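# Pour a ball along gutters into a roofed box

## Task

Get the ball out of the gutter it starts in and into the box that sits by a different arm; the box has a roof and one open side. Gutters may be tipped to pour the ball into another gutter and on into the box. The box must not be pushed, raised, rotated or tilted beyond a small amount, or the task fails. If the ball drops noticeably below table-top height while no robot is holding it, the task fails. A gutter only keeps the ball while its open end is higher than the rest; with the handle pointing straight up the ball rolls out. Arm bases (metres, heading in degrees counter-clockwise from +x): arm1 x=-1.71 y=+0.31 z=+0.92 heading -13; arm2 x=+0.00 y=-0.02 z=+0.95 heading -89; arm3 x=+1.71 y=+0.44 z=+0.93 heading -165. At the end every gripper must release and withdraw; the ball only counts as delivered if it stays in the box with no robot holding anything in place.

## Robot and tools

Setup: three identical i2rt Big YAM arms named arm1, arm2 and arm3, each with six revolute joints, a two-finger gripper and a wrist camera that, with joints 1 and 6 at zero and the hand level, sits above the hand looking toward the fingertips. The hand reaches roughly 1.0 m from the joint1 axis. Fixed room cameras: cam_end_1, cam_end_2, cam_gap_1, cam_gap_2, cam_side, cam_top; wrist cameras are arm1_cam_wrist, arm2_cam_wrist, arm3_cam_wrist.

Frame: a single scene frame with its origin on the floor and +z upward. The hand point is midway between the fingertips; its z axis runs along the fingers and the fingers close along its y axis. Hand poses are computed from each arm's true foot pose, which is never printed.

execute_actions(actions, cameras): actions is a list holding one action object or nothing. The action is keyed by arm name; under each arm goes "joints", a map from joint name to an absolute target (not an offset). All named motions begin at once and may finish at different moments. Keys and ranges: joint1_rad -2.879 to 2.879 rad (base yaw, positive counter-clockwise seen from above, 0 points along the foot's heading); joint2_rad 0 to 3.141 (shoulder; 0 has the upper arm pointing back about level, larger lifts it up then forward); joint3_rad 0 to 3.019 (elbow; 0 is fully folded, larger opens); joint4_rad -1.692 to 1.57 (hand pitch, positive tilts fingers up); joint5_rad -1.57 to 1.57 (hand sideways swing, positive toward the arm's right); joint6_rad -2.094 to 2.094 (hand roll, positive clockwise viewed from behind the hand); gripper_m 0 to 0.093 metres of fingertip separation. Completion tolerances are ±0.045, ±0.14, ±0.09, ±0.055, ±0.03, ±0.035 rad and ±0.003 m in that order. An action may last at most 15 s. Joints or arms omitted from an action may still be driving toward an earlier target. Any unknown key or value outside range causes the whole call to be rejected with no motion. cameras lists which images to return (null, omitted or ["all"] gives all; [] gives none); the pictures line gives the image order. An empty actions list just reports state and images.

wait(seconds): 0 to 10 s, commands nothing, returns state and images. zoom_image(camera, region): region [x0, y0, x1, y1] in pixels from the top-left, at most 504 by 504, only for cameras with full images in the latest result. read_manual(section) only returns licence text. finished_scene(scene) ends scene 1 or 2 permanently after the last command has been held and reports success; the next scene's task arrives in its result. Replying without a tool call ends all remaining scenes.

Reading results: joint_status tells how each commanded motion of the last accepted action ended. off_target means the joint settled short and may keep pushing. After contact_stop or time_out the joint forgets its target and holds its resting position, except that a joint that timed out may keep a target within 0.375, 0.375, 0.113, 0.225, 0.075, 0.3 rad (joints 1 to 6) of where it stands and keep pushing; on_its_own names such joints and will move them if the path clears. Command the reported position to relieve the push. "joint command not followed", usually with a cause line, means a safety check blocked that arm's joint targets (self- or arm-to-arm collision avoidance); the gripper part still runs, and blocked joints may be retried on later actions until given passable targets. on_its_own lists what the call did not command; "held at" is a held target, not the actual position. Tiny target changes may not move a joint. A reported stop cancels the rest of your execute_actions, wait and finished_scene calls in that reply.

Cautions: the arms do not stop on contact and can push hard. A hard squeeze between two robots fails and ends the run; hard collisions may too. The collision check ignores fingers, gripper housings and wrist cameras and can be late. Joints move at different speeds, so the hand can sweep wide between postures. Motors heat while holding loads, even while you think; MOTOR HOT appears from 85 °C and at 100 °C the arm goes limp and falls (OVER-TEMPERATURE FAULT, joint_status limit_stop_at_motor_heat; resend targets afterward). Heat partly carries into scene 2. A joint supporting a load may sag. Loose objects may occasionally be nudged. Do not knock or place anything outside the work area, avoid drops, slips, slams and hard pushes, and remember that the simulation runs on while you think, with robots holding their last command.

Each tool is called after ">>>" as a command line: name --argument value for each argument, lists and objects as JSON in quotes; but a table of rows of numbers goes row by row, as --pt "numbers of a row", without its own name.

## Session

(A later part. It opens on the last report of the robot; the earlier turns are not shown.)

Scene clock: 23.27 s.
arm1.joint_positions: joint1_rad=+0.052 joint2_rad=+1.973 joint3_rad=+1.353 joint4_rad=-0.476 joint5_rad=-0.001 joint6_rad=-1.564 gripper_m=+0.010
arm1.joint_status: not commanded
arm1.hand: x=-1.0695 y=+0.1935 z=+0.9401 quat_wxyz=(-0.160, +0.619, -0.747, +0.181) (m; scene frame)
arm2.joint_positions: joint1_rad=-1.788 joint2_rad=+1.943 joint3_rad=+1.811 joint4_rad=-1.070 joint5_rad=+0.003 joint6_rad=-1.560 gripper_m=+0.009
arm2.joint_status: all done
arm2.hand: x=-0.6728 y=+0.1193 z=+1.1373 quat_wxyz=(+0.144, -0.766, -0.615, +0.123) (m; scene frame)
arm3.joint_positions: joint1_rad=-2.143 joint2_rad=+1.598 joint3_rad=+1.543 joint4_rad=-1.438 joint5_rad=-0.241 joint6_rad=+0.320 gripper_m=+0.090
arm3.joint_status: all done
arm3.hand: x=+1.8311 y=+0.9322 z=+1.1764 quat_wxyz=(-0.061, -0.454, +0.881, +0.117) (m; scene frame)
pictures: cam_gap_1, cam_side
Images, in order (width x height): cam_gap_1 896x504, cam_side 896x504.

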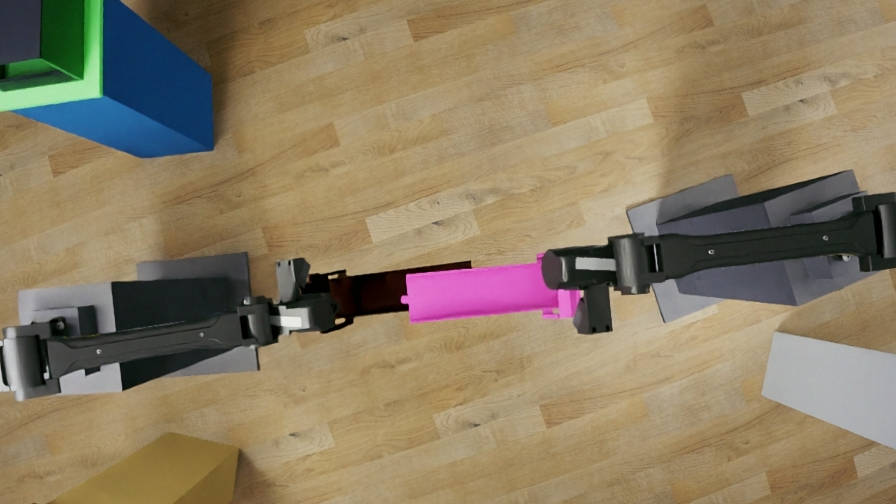

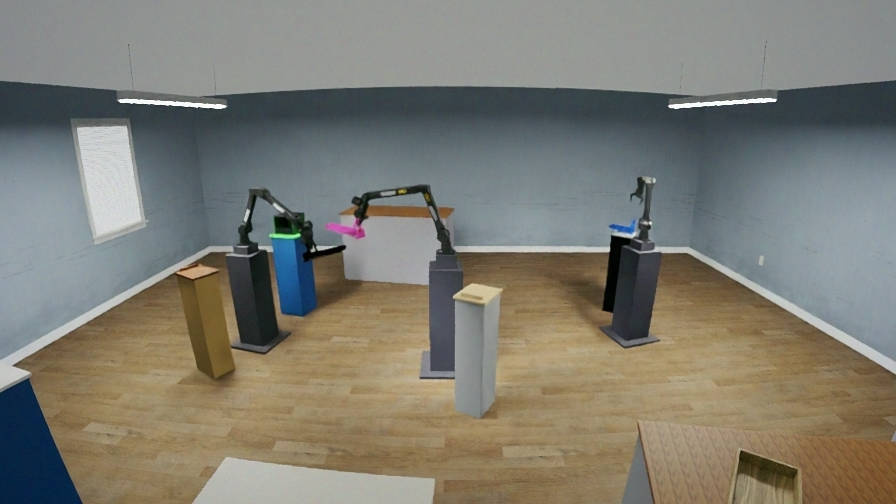

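Shift arm1 slightly (-y), then pour.

>>> execute_actions --actions '[{"arm1":{"joints":{"joint1_rad":0.03}}}]' --cameras '[]'

>>> execute_actions --actions '[{"arm2":{"joints":{"joint4_rad":-1.36}}}]' --cameras '[]'

>>> wait --seconds 1.5

Scene clock: 24.03 s.
arm1.joint_positions: joint1_rad=+0.044 joint2_rad=+1.973 joint3_rad=+1.353 joint4_rad=-0.476 joint5_rad=-0.001 joint6_rad=-1.564 gripper_m=+0.010
arm1.joint_status: all done
arm1.hand: x=-1.0705 y=+0.1881 z=+0.9401 quat_wxyz=(-0.159, +0.616, -0.750, +0.182) (m; scene frame)
arm2.joint_positions: joint1_rad=-1.788 joint2_rad=+1.943 joint3_rad=+1.811 joint4_rad=-1.070 joint5_rad=+0.003 joint6_rad=-1.560 gripper_m=+0.009
arm2.joint_status: not commanded
arm2.hand: x=-0.6728 y=+0.1193 z=+1.1373 quat_wxyz=(+0.144, -0.766, -0.615, +0.123) (m; scene frame)
arm3.joint_positions: joint1_rad=-2.143 joint2_rad=+1.598 joint3_rad=+1.543 joint4_rad=-1.438 joint5_rad=-0.241 joint6_rad=+0.320 gripper_m=+0.090
arm3.joint_status: not commanded
arm3.hand: x=+1.8311 y=+0.9322 z=+1.1764 quat_wxyz=(-0.061, -0.454, +0.881, +0.117) (m; scene frame)
pictures: none
No camera images: the call's "cameras" was empty. Leave "cameras" out to get every camera's image.

Scene clock: 25.03 s.
arm1.joint_positions: joint1_rad=+0.044 joint2_rad=+1.973 joint3_rad=+1.353 joint4_rad=-0.476 joint5_rad=-0.001 joint6_rad=-1.564 gripper_m=+0.010
arm1.joint_status: not commanded
arm1.hand: x=-1.0705 y=+0.1881 z=+0.9401 quat_wxyz=(-0.159, +0.616, -0.750, +0.182) (m; scene frame)
arm2.joint_positions: joint1_rad=-1.788 joint2_rad=+1.943 joint3_rad=+1.811 joint4_rad=-1.346 joint5_rad=+0.003 joint6_rad=-1.560 gripper_m=+0.009
arm2.joint_status: all done
arm2.hand: x=-0.6085 y=+0.1057 z=+1.1210 quat_wxyz=(+0.038, -0.778, -0.626, +0.036) (m; scene frame)
arm3.joint_positions: joint1_rad=-2.143 joint2_rad=+1.598 joint3_rad=+1.543 joint4_rad=-1.438 joint5_rad=-0.241 joint6_rad=+0.320 gripper_m=+0.090
arm3.joint_status: not commanded
arm3.hand: x=+1.8311 y=+0.9322 z=+1.1764 quat_wxyz=(-0.061, -0.454, +0.881, +0.117) (m; scene frame)
pictures: none
No camera images: the call's "cameras" was empty. Leave "cameras" out to get every camera's image.

Scene clock: 26.53 s.
arm1.joint_positions: joint1_rad=+0.043 joint2_rad=+1.973 joint3_rad=+1.353 joint4_rad=-0.474 joint5_rad=+0.001 joint6_rad=-1.567 gripper_m=+0.010
arm1.joint_status: not commanded
arm1.hand: x=-1.0704 y=+0.1871 z=+0.9402 quat_wxyz=(-0.158, +0.616, -0.749, +0.183) (m; scene frame)
arm2.joint_positions: joint1_rad=-1.788 joint2_rad=+1.943 joint3_rad=+1.811 joint4_rad=-1.347 joint5_rad=+0.003 joint6_rad=-1.560 gripper_m=+0.009
arm2.joint_status: all done
arm2.hand: x=-0.6084 y=+0.1057 z=+1.1210 quat_wxyz=(+0.038, -0.778, -0.626, +0.036) (m; scene frame)
arm3.joint_positions: joint1_rad=-2.143 joint2_rad=+1.598 joint3_rad=+1.543 joint4_rad=-1.438 joint5_rad=-0.241 joint6_rad=+0.320 gripper_m=+0.090
arm3.joint_status: not commanded
arm3.hand: x=+1.8311 y=+0.9322 z=+1.1764 quat_wxyz=(-0.061, -0.454, +0.881, +0.117) (m; scene frame)
wait: 1.50 s; at rest by 0.27 s
pictures: arm1_cam_wrist, arm2_cam_wrist, arm3_cam_wrist, cam_end_1, cam_end_2, cam_gap_1, cam_gap_2, cam_side, cam_top
Images, in order (width x height): arm1_cam_wrist 616x616, arm2_cam_wrist 616x616, arm3_cam_wrist 616x616, cam_end_1 896x504, cam_end_2 896x504, cam_gap_1 896x504, cam_gap_2 896x504, cam_side 896x504, cam_top 896x504.

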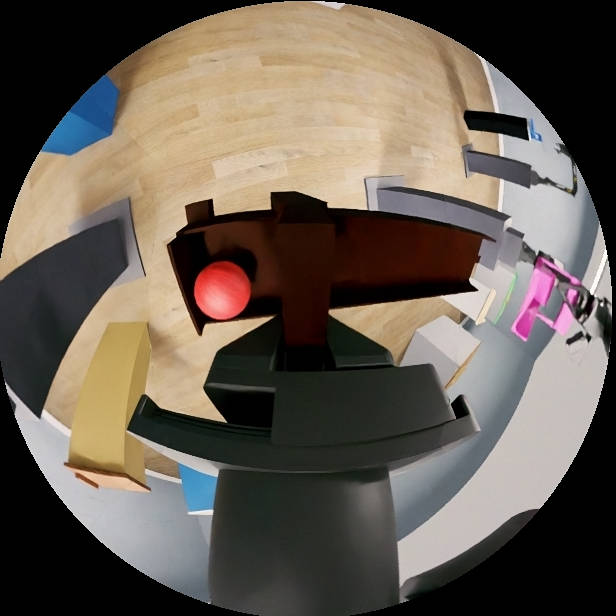

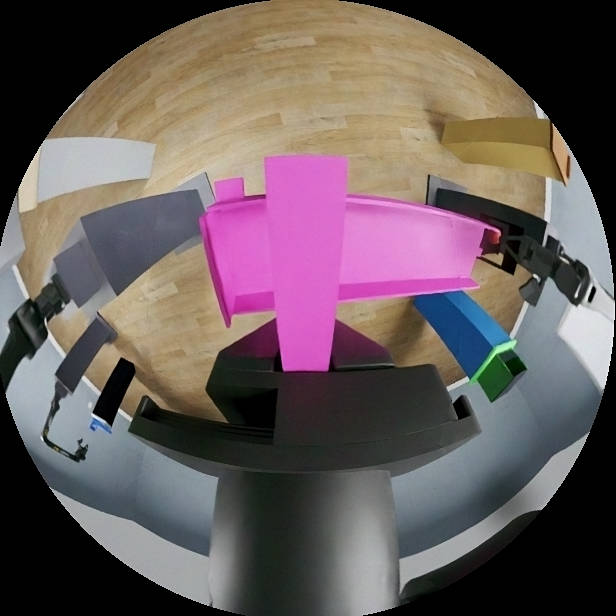

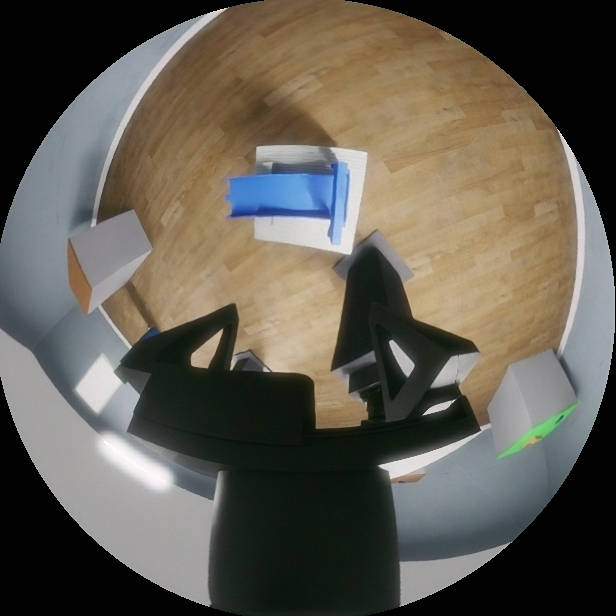

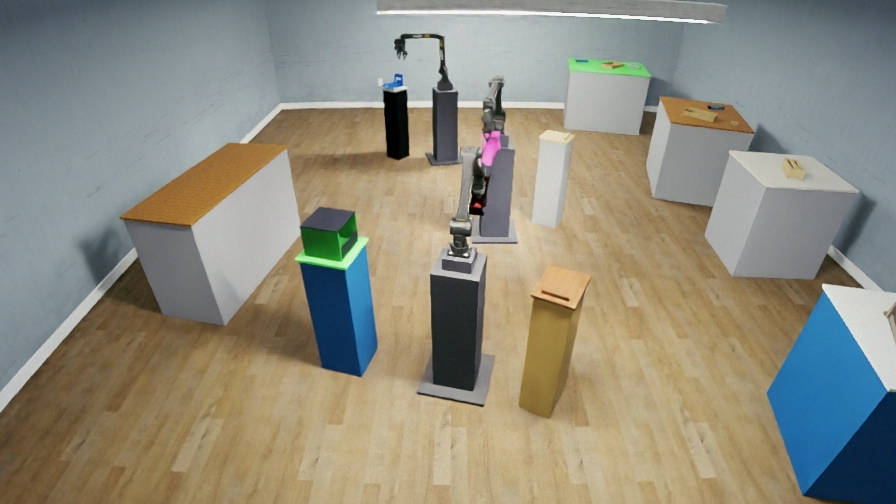

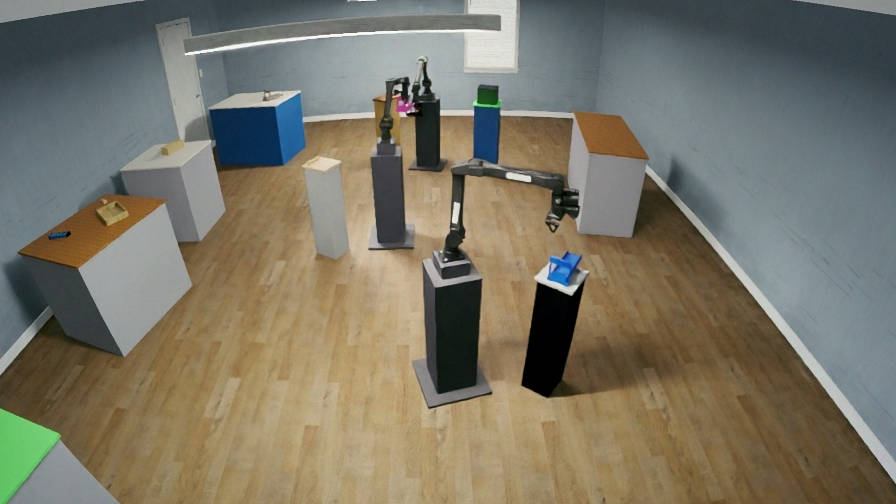

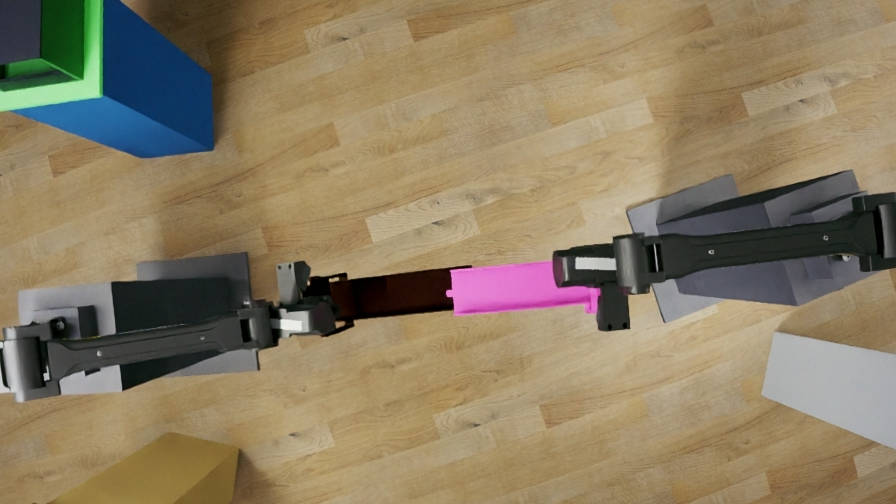

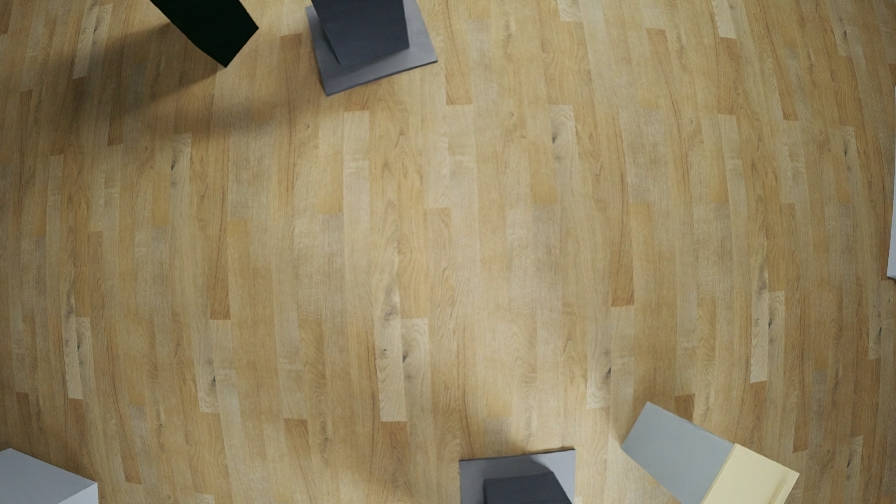

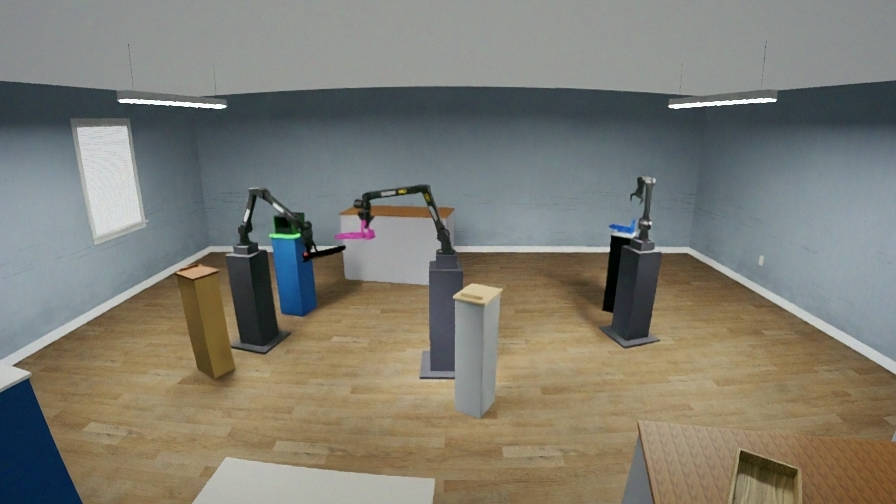

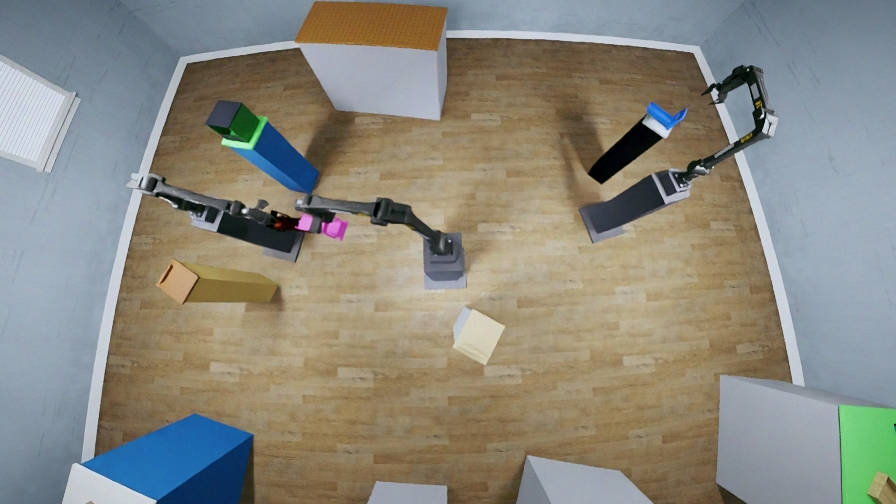

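>>> execute_actions --actions '[{"arm2":{"joints":{"joint1_rad":0.514,"joint2_rad":1.55,"joint3_rad":1.4,"joint4_rad":-1.3,"joint5_rad":0.22,"joint6_rad":-0.51}}}]' --cameras '[]'

>>> execute_actions --actions '[{"arm2":{"joints":{"joint2_rad":1.83,"joint3_rad":1.21,"joint4_rad":-0.8}},"arm1":{"joints":{"joint2_rad":1.2,"joint3_rad":0.95,"joint4_rad":-0.72}}}]' --cameras '[]'

>>> execute_actions --actions '[{"arm2":{"joints":{"gripper_m":0.09}},"arm1":{"joints":{"joint2_rad":0.4,"joint3_rad":0.47,"joint4_rad":-1.05}}}]' --cameras '[]'

>>> execute_actions --actions '[{"arm2":{"joints":{"joint2_rad":1.55,"joint3_rad":1.45,"joint4_rad":-1.4}},"arm1":{"joints":{"joint1_rad":1.54}}}]' --cameras '[]'

>>> execute_actions --actions '[{"arm1":{"joints":{"joint2_rad":0.66,"joint3_rad":0.41,"joint4_rad":-0.91}}}]' --cameras '["arm1_cam_wrist","cam_end_1","cam_end_2","cam_gap_1"]'

>>> zoom_image --camera "cam_end_2" --region '[400, 40, 520, 120]'

Scene clock: 29.07 s.
arm1.joint_positions: joint1_rad=+0.043 joint2_rad=+1.973 joint3_rad=+1.353 joint4_rad=-0.474 joint5_rad=+0.001 joint6_rad=-1.567 gripper_m=+0.010
arm1.joint_status: not commanded
arm1.hand: x=-1.0704 y=+0.1871 z=+0.9402 quat_wxyz=(-0.158, +0.616, -0.749, +0.183) (m; scene frame)
arm2.joint_positions: joint1_rad=+0.521 joint2_rad=+1.575 joint3_rad=+1.398 joint4_rad=-1.309 joint5_rad=+0.215 joint6_rad=-0.528 gripper_m=+0.009
arm2.joint_status: all done
arm2.hand: x=+0.2190 y=-0.4611 z=+1.1511 quat_wxyz=(+0.052, -0.254, -0.959, +0.112) (m; scene frame)
arm3.joint_positions: joint1_rad=-2.143 joint2_rad=+1.598 joint3_rad=+1.543 joint4_rad=-1.438 joint5_rad=-0.241 joint6_rad=+0.320 gripper_m=+0.090
arm3.joint_status: not commanded
arm3.hand: x=+1.8311 y=+0.9322 z=+1.1764 quat_wxyz=(-0.061, -0.454, +0.881, +0.117) (m; scene frame)
pictures: none
No camera images: the call's "cameras" was empty. Leave "cameras" out to get every camera's image.

Scene clock: 30.60 s.
arm1.joint_positions: joint1_rad=+0.043 joint2_rad=+1.199 joint3_rad=+0.944 joint4_rad=-0.719 joint5_rad=+0.001 joint6_rad=-1.567 gripper_m=+0.010
arm1.joint_status: all done
arm1.hand: x=-1.2704 y=+0.2228 z=+1.1342 quat_wxyz=(-0.195, +0.606, -0.737, +0.228) (m; scene frame)
arm2.joint_positions: joint1_rad=+0.523 joint2_rad=+1.840 joint3_rad=+1.199 joint4_rad=-0.822 joint5_rad=+0.218 joint6_rad=-0.519 gripper_m=+0.009
arm2.joint_status: all done
arm2.hand: x=+0.2329 y=-0.4903 z=+0.9589 quat_wxyz=(+0.044, -0.259, -0.957, +0.121) (m; scene frame)
arm3.joint_positions: joint1_rad=-2.143 joint2_rad=+1.598 joint3_rad=+1.543 joint4_rad=-1.438 joint5_rad=-0.241 joint6_rad=+0.320 gripper_m=+0.090
arm3.joint_status: not commanded
arm3.hand: x=+1.8311 y=+0.9322 z=+1.1764 quat_wxyz=(-0.061, -0.454, +0.881, +0.117) (m; scene frame)
pictures: none
No camera images: the call's "cameras" was empty. Leave "cameras" out to get every camera's image.

Scene clock: 31.97 s.
arm1.joint_positions: joint1_rad=+0.043 joint2_rad=+0.408 joint3_rad=+0.460 joint4_rad=-1.048 joint5_rad=+0.001 joint6_rad=-1.567 gripper_m=+0.010
arm1.joint_status: all done
arm1.hand: x=-1.5046 y=+0.2678 z=+1.0797 quat_wxyz=(-0.188, +0.608, -0.739, +0.219) (m; scene frame)
arm2.joint_positions: joint1_rad=+0.523 joint2_rad=+1.840 joint3_rad=+1.199 joint4_rad=-0.819 joint5_rad=+0.218 joint6_rad=-0.519 gripper_m=+0.090
arm2.joint_status: all done
arm2.hand: x=+0.2332 y=-0.4909 z=+0.9590 quat_wxyz=(+0.043, -0.259, -0.957, +0.122) (m; scene frame)
arm3.joint_positions: joint1_rad=-2.143 joint2_rad=+1.598 joint3_rad=+1.543 joint4_rad=-1.438 joint5_rad=-0.241 joint6_rad=+0.320 gripper_m=+0.090
arm3.joint_status: not commanded
arm3.hand: x=+1.8311 y=+0.9322 z=+1.1764 quat_wxyz=(-0.061, -0.454, +0.881, +0.117) (m; scene frame)
pictures: none
No camera images: the call's "cameras" was empty. Leave "cameras" out to get every camera's image.

Scene clock: 33.70 s.
arm1.joint_positions: joint1_rad=+1.529 joint2_rad=+0.408 joint3_rad=+0.460 joint4_rad=-1.048 joint5_rad=-0.001 joint6_rad=-1.567 gripper_m=+0.010
arm1.joint_status: all done
arm1.hand: x=-1.6588 y=+0.5170 z=+1.0796 quat_wxyz=(-0.286, +0.948, -0.130, +0.043) (m; scene frame)
arm2.joint_positions: joint1_rad=+0.523 joint2_rad=+1.554 joint3_rad=+1.429 joint4_rad=-1.385 joint5_rad=+0.218 joint6_rad=-0.519 gripper_m=+0.090
arm2.joint_status: all done
arm2.hand: x=+0.2140 y=-0.4516 z=+1.1720 quat_wxyz=(+0.060, -0.257, -0.959, +0.105) (m; scene frame)
arm3.joint_positions: joint1_rad=-2.143 joint2_rad=+1.598 joint3_rad=+1.543 joint4_rad=-1.438 joint5_rad=-0.241 joint6_rad=+0.320 gripper_m=+0.090
arm3.joint_status: not commanded
arm3.hand: x=+1.8311 y=+0.9322 z=+1.1764 quat_wxyz=(-0.061, -0.454, +0.881, +0.117) (m; scene frame)
pictures: none
No camera images: the call's "cameras" was empty. Leave "cameras" out to get every camera's image.

Scene clock: 34.70 s.
arm1.joint_positions: joint1_rad=+1.529 joint2_rad=+0.672 joint3_rad=+0.402 joint4_rad=-0.937 joint5_rad=-0.001 joint6_rad=-1.567 gripper_m=+0.010
arm1.joint_status: all done
arm1.hand: x=-1.6559 y=+0.5243 z=+1.0108 quat_wxyz=(-0.184, +0.973, -0.134, +0.030) (m; scene frame)
arm2.joint_positions: joint1_rad=+0.523 joint2_rad=+1.554 joint3_rad=+1.429 joint4_rad=-1.385 joint5_rad=+0.218 joint6_rad=-0.518 gripper_m=+0.090
arm2.joint_status: not commanded
arm2.hand: x=+0.2140 y=-0.4516 z=+1.1720 quat_wxyz=(+0.060, -0.257, -0.959, +0.105) (m; scene frame)
arm3.joint_positions: joint1_rad=-2.143 joint2_rad=+1.598 joint3_rad=+1.543 joint4_rad=-1.438 joint5_rad=-0.241 joint6_rad=+0.320 gripper_m=+0.090
arm3.joint_status: not commanded
arm3.hand: x=+1.8311 y=+0.9322 z=+1.1764 quat_wxyz=(-0.061, -0.454, +0.881, +0.117) (m; scene frame)
pictures: arm1_cam_wrist, cam_end_1, cam_end_2, cam_gap_1
Images, in order (width x height): arm1_cam_wrist 616x616, cam_end_1 896x504, cam_end_2 896x504, cam_gap_1 896x504.

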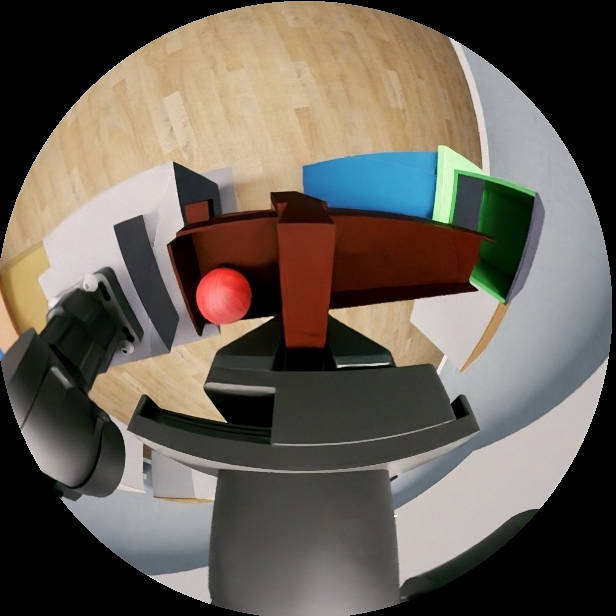

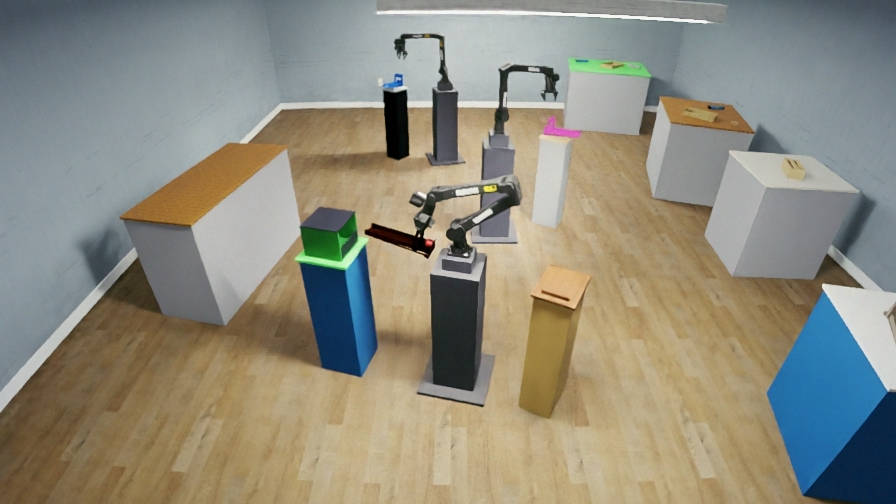

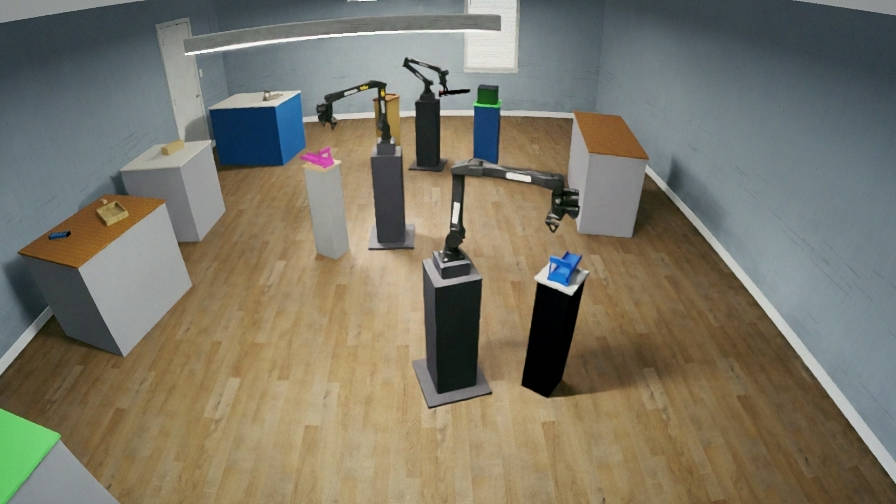

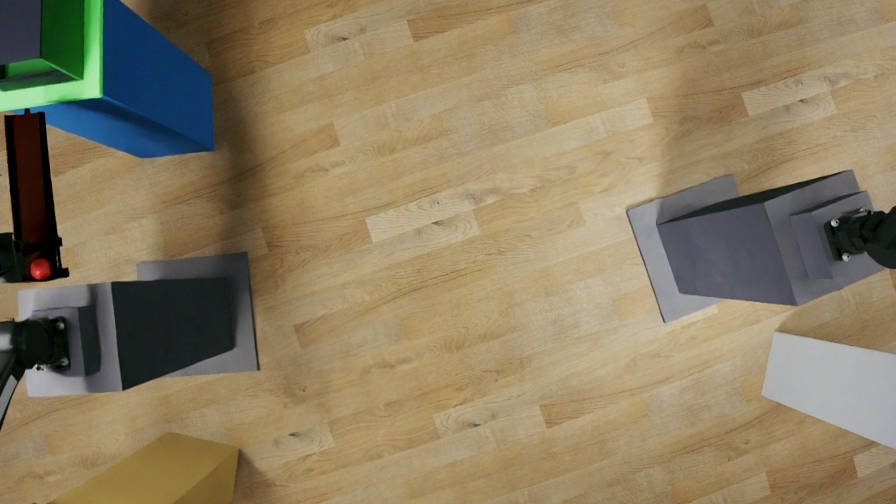

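Region (400, 40, 520, 120) of cam_end_2's 896x504 image, scaled by 4.200, with more detail than that image has.

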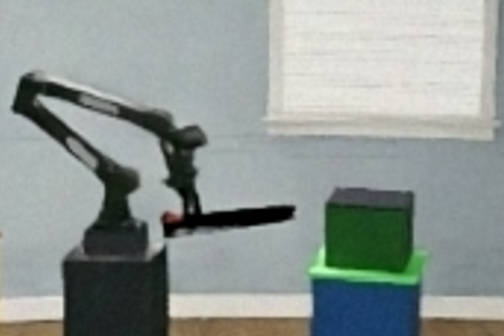

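>>> execute_actions --actions '[{"arm1":{"joints":{"joint1_rad":1.63,"joint2_rad":0.95,"joint3_rad":0.52,"joint4_rad":-0.75}}}]' --cameras '["arm1_cam_wrist","cam_end_2","cam_top"]'

Scene clock: 35.83 s.
arm1.joint_positions: joint1_rad=+1.620 joint2_rad=+0.959 joint3_rad=+0.470 joint4_rad=-0.770 joint5_rad=+0.000 joint6_rad=-1.567 gripper_m=+0.010
arm1.joint_status: all done
arm1.hand: x=-1.6664 y=+0.5772 z=+0.9891 quat_wxyz=(-0.159, +0.983, -0.090, +0.020) (m; scene frame)
arm2.joint_positions: joint1_rad=+0.523 joint2_rad=+1.554 joint3_rad=+1.429 joint4_rad=-1.385 joint5_rad=+0.218 joint6_rad=-0.518 gripper_m=+0.090
arm2.joint_status: not commanded
arm2.hand: x=+0.2140 y=-0.4516 z=+1.1720 quat_wxyz=(+0.060, -0.257, -0.959, +0.105) (m; scene frame)
arm3.joint_positions: joint1_rad=-2.143 joint2_rad=+1.598 joint3_rad=+1.543 joint4_rad=-1.438 joint5_rad=-0.241 joint6_rad=+0.320 gripper_m=+0.090
arm3.joint_status: not commanded
arm3.hand: x=+1.8311 y=+0.9322 z=+1.1764 quat_wxyz=(-0.061, -0.454, +0.881, +0.117) (m; scene frame)
pictures: arm1_cam_wrist, cam_end_2, cam_top
Images, in order (width x height): arm1_cam_wrist 616x616, cam_end_2 896x504, cam_top 896x504.

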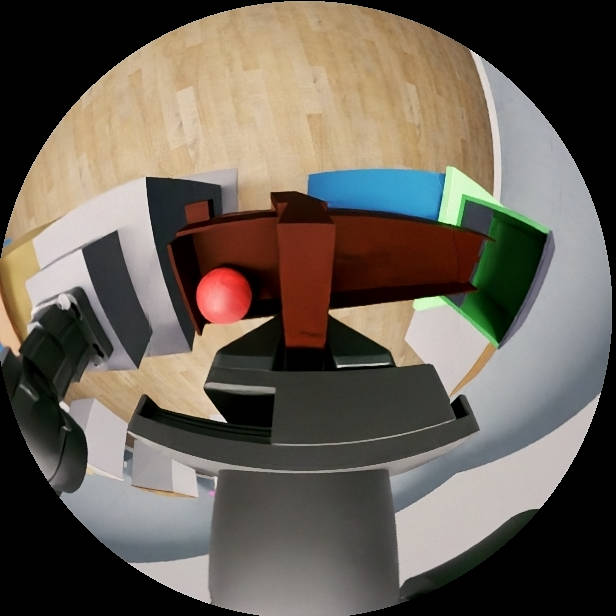

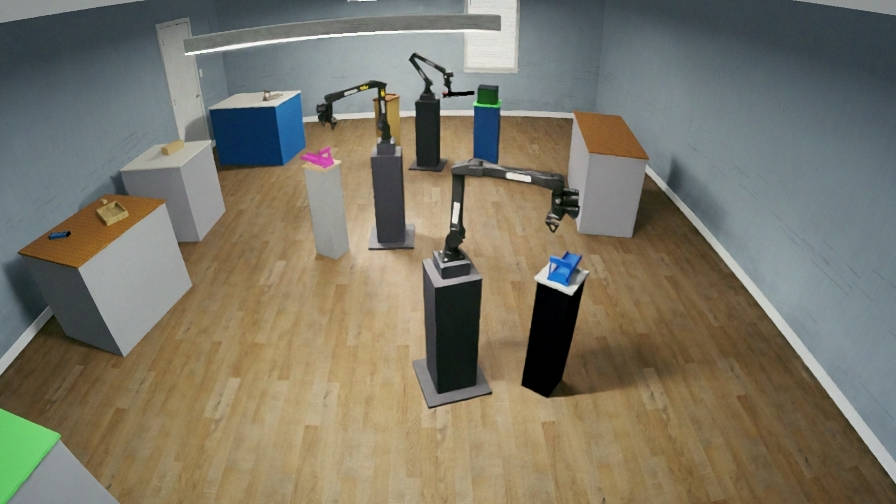

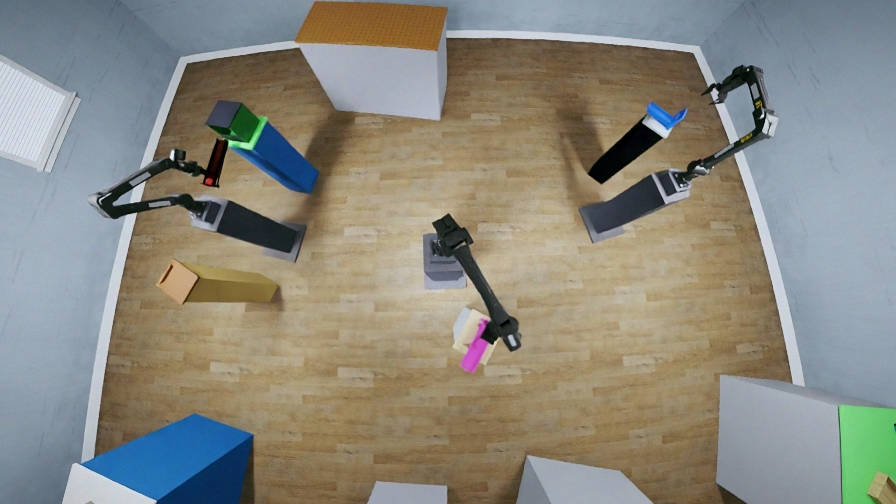

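Looks centred. Advance.

>>> execute_actions --actions '[{"arm1":{"joints":{"joint2_rad":1.3,"joint3_rad":0.75,"joint4_rad":-0.61}}}]' --cameras '["arm1_cam_wrist","cam_end_2"]'

>>> zoom_image --camera "cam_end_2" --region '[400,40,520,120]'

Scene clock: 37.07 s.
arm1.joint_positions: joint1_rad=+1.620 joint2_rad=+1.309 joint3_rad=+0.721 joint4_rad=-0.620 joint5_rad=+0.000 joint6_rad=-1.567 gripper_m=+0.010
arm1.joint_status: all done
arm1.hand: x=-1.6446 y=+0.6972 z=+0.9968 quat_wxyz=(-0.184, +0.979, -0.089, +0.022) (m; scene frame)
arm2.joint_positions: joint1_rad=+0.523 joint2_rad=+1.554 joint3_rad=+1.429 joint4_rad=-1.385 joint5_rad=+0.218 joint6_rad=-0.518 gripper_m=+0.090
arm2.joint_status: not commanded
arm2.hand: x=+0.2140 y=-0.4516 z=+1.1720 quat_wxyz=(+0.060, -0.257, -0.959, +0.105) (m; scene frame)
arm3.joint_positions: joint1_rad=-2.143 joint2_rad=+1.598 joint3_rad=+1.543 joint4_rad=-1.438 joint5_rad=-0.241 joint6_rad=+0.320 gripper_m=+0.090
arm3.joint_status: not commanded
arm3.hand: x=+1.8311 y=+0.9322 z=+1.1764 quat_wxyz=(-0.061, -0.454, +0.881, +0.117) (m; scene frame)
pictures: arm1_cam_wrist, cam_end_2
Images, in order (width x height): arm1_cam_wrist 616x616, cam_end_2 896x504.

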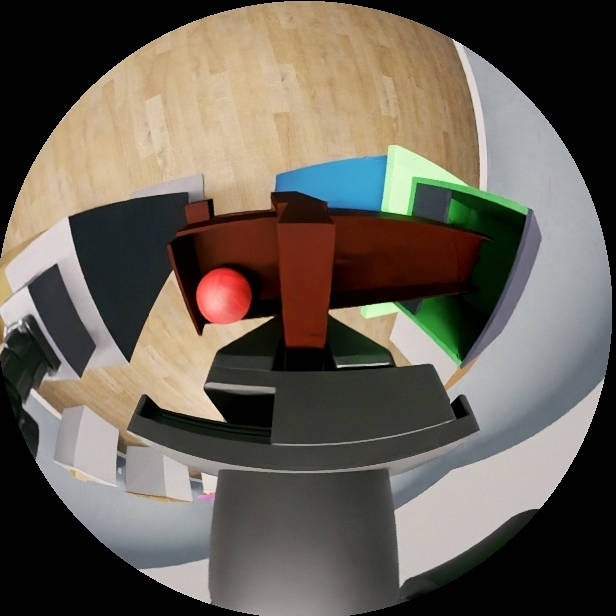

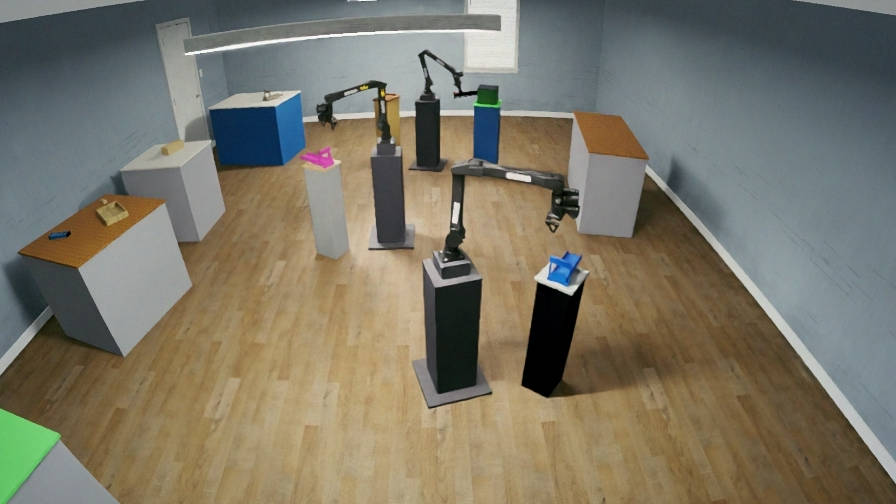

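Region (400, 40, 520, 120) of cam_end_2's 896x504 image, scaled by 4.200, with more detail than that image has.

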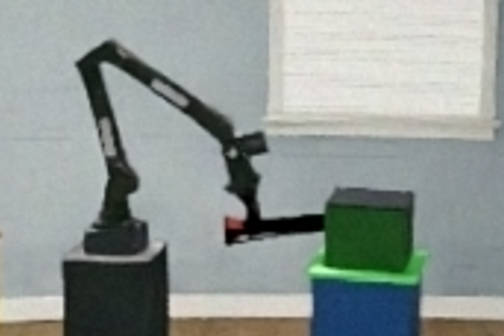

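A bit high; use a smaller j3 raise.

>>> execute_actions --actions '[{"arm1":{"joints":{"joint2_rad":1.33,"joint3_rad":0.93,"joint4_rad":-1.03}}}]' --cameras '[]'

>>> wait --seconds 1.5

>>> zoom_image --camera "cam_end_2" --region '[400,40,520,120]'

Scene clock: 38.27 s.
arm1.joint_positions: joint1_rad=+1.620 joint2_rad=+1.336 joint3_rad=+0.892 joint4_rad=-1.017 joint5_rad=+0.000 joint6_rad=-1.567 gripper_m=+0.010
arm1.joint_status: all done
arm1.hand: x=-1.6491 y=+0.6746 z=+1.0305 quat_wxyz=(-0.059, +0.994, -0.092, +0.011) (m; scene frame)
arm2.joint_positions: joint1_rad=+0.523 joint2_rad=+1.554 joint3_rad=+1.429 joint4_rad=-1.385 joint5_rad=+0.218 joint6_rad=-0.518 gripper_m=+0.090
arm2.joint_status: not commanded
arm2.hand: x=+0.2140 y=-0.4516 z=+1.1720 quat_wxyz=(+0.060, -0.257, -0.959, +0.105) (m; scene frame)
arm3.joint_positions: joint1_rad=-2.143 joint2_rad=+1.598 joint3_rad=+1.543 joint4_rad=-1.438 joint5_rad=-0.241 joint6_rad=+0.320 gripper_m=+0.090
arm3.joint_status: not commanded
arm3.hand: x=+1.8311 y=+0.9322 z=+1.1764 quat_wxyz=(-0.061, -0.454, +0.881, +0.117) (m; scene frame)
pictures: none
No camera images: the call's "cameras" was empty. Leave "cameras" out to get every camera's image.

Scene clock: 39.77 s.
arm1.joint_positions: joint1_rad=+1.620 joint2_rad=+1.336 joint3_rad=+0.892 joint4_rad=-1.017 joint5_rad=+0.000 joint6_rad=-1.567 gripper_m=+0.010
arm1.joint_status: all done
arm1.hand: x=-1.6491 y=+0.6746 z=+1.0305 quat_wxyz=(-0.059, +0.994, -0.092, +0.011) (m; scene frame)
arm2.joint_positions: joint1_rad=+0.523 joint2_rad=+1.554 joint3_rad=+1.429 joint4_rad=-1.385 joint5_rad=+0.218 joint6_rad=-0.518 gripper_m=+0.090
arm2.joint_status: not commanded
arm2.hand: x=+0.2140 y=-0.4516 z=+1.1720 quat_wxyz=(+0.060, -0.257, -0.959, +0.105) (m; scene frame)
arm3.joint_positions: joint1_rad=-2.143 joint2_rad=+1.598 joint3_rad=+1.543 joint4_rad=-1.438 joint5_rad=-0.241 joint6_rad=+0.320 gripper_m=+0.090
arm3.joint_status: not commanded
arm3.hand: x=+1.8311 y=+0.9322 z=+1.1764 quat_wxyz=(-0.061, -0.454, +0.881, +0.117) (m; scene frame)
wait: 1.50 s; at rest by 0.27 s
pictures: arm1_cam_wrist, arm2_cam_wrist, arm3_cam_wrist, cam_end_1, cam_end_2, cam_gap_1, cam_gap_2, cam_side, cam_top
Images, in order (width x height): arm1_cam_wrist 616x616, arm2_cam_wrist 616x616, arm3_cam_wrist 616x616, cam_end_1 896x504, cam_end_2 896x504, cam_gap_1 896x504, cam_gap_2 896x504, cam_side 896x504, cam_top 896x504.

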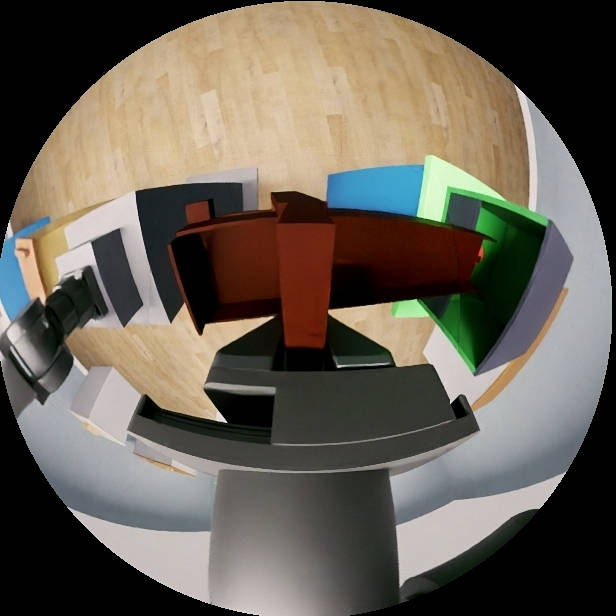

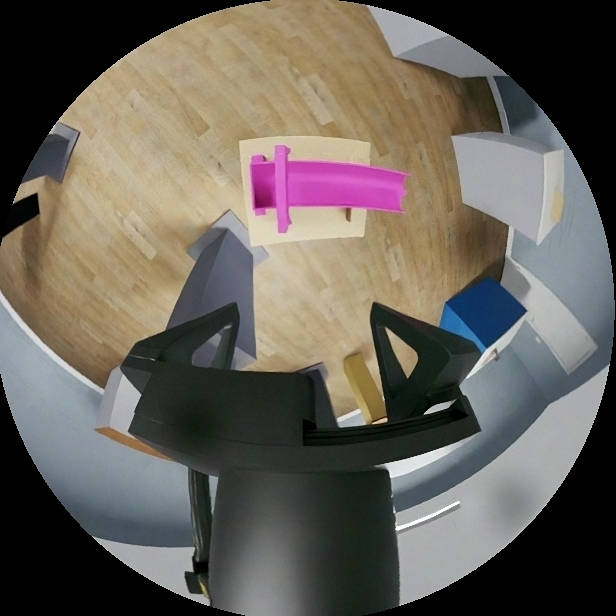

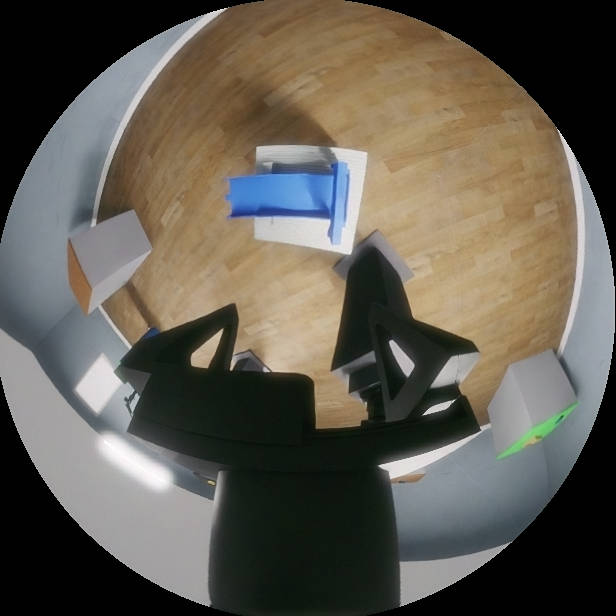

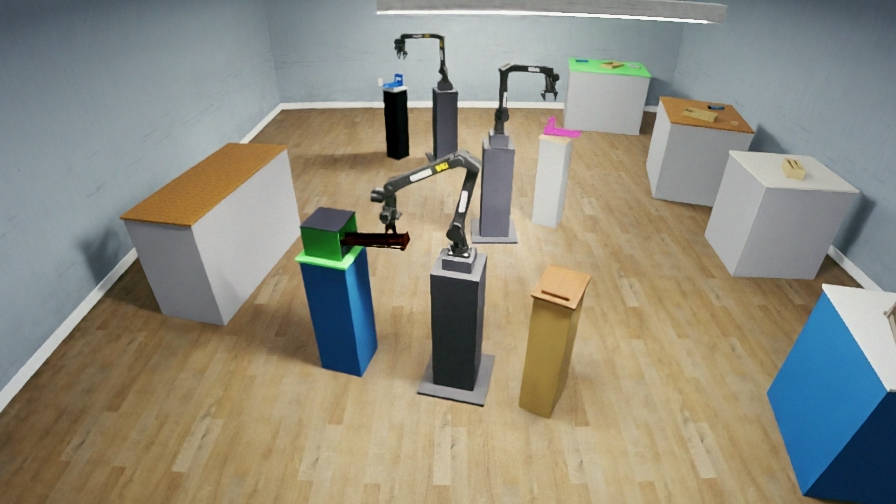

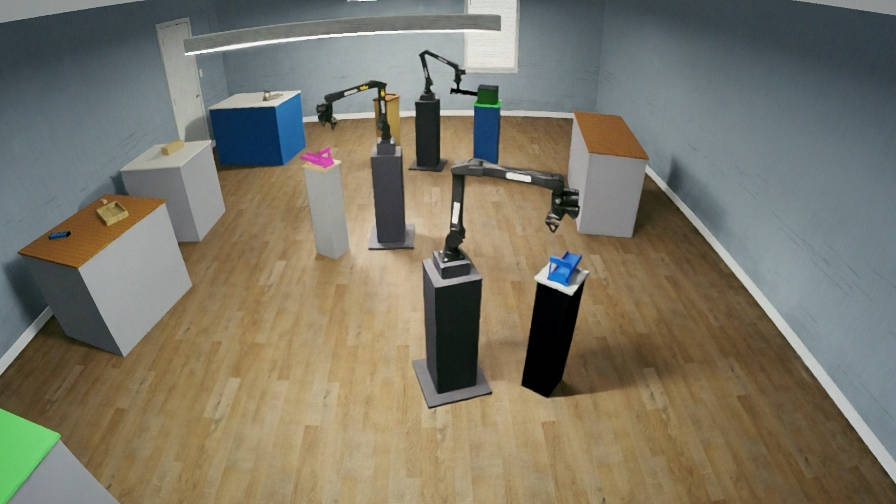

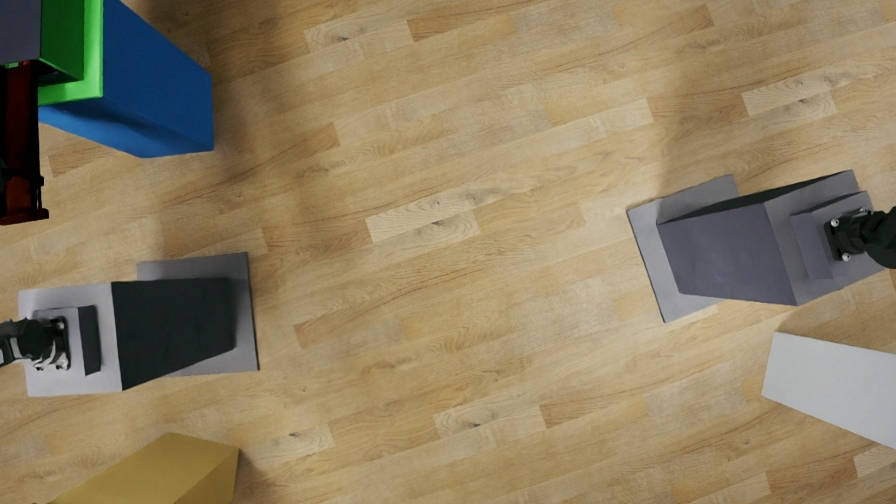

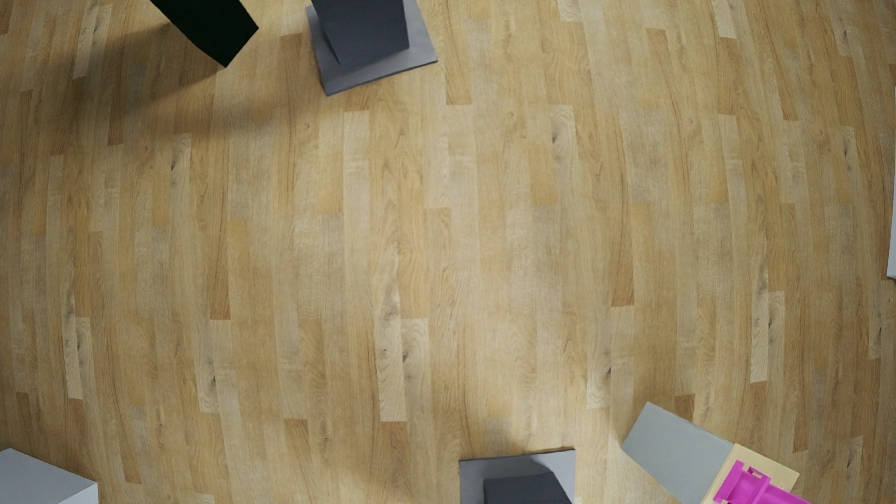

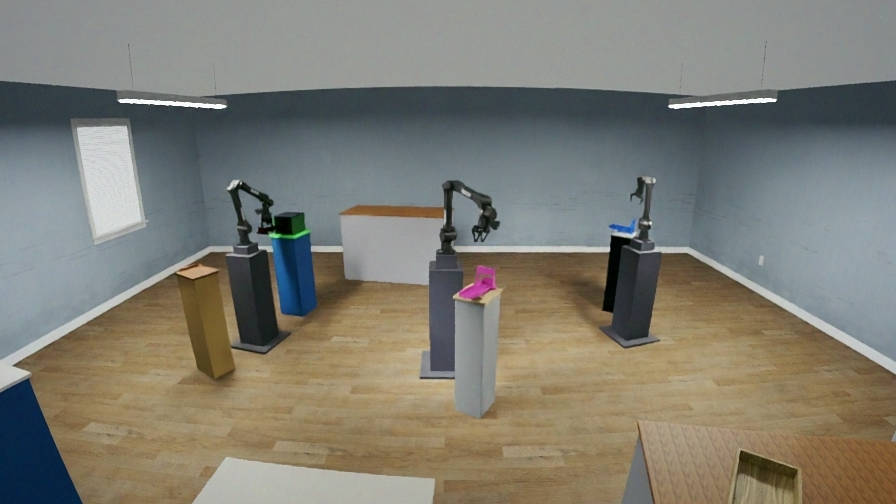

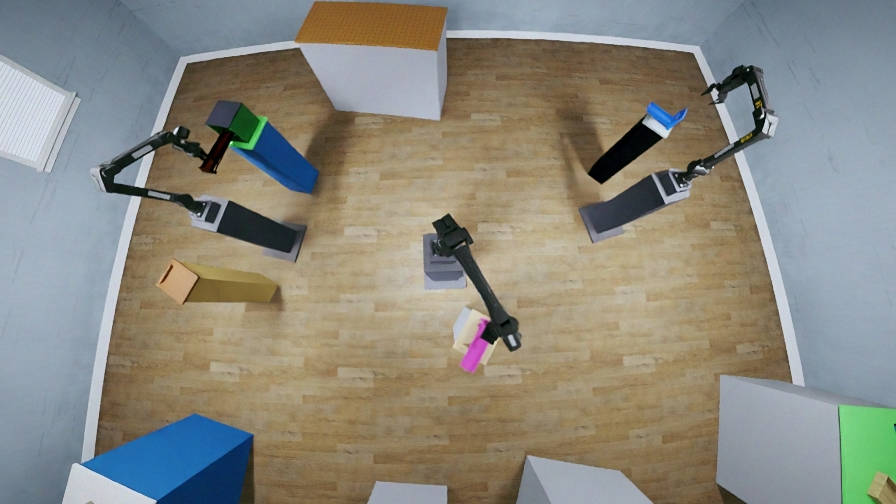

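Region (400, 40, 520, 120) of cam_end_2's 896x504 image, scaled by 4.200, with more detail than that image has.

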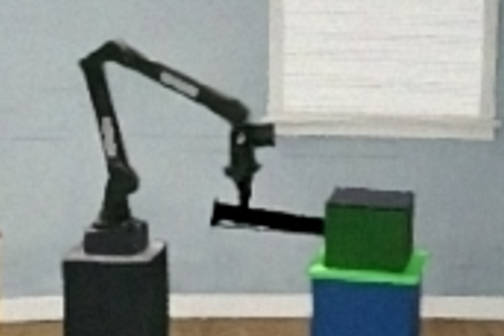

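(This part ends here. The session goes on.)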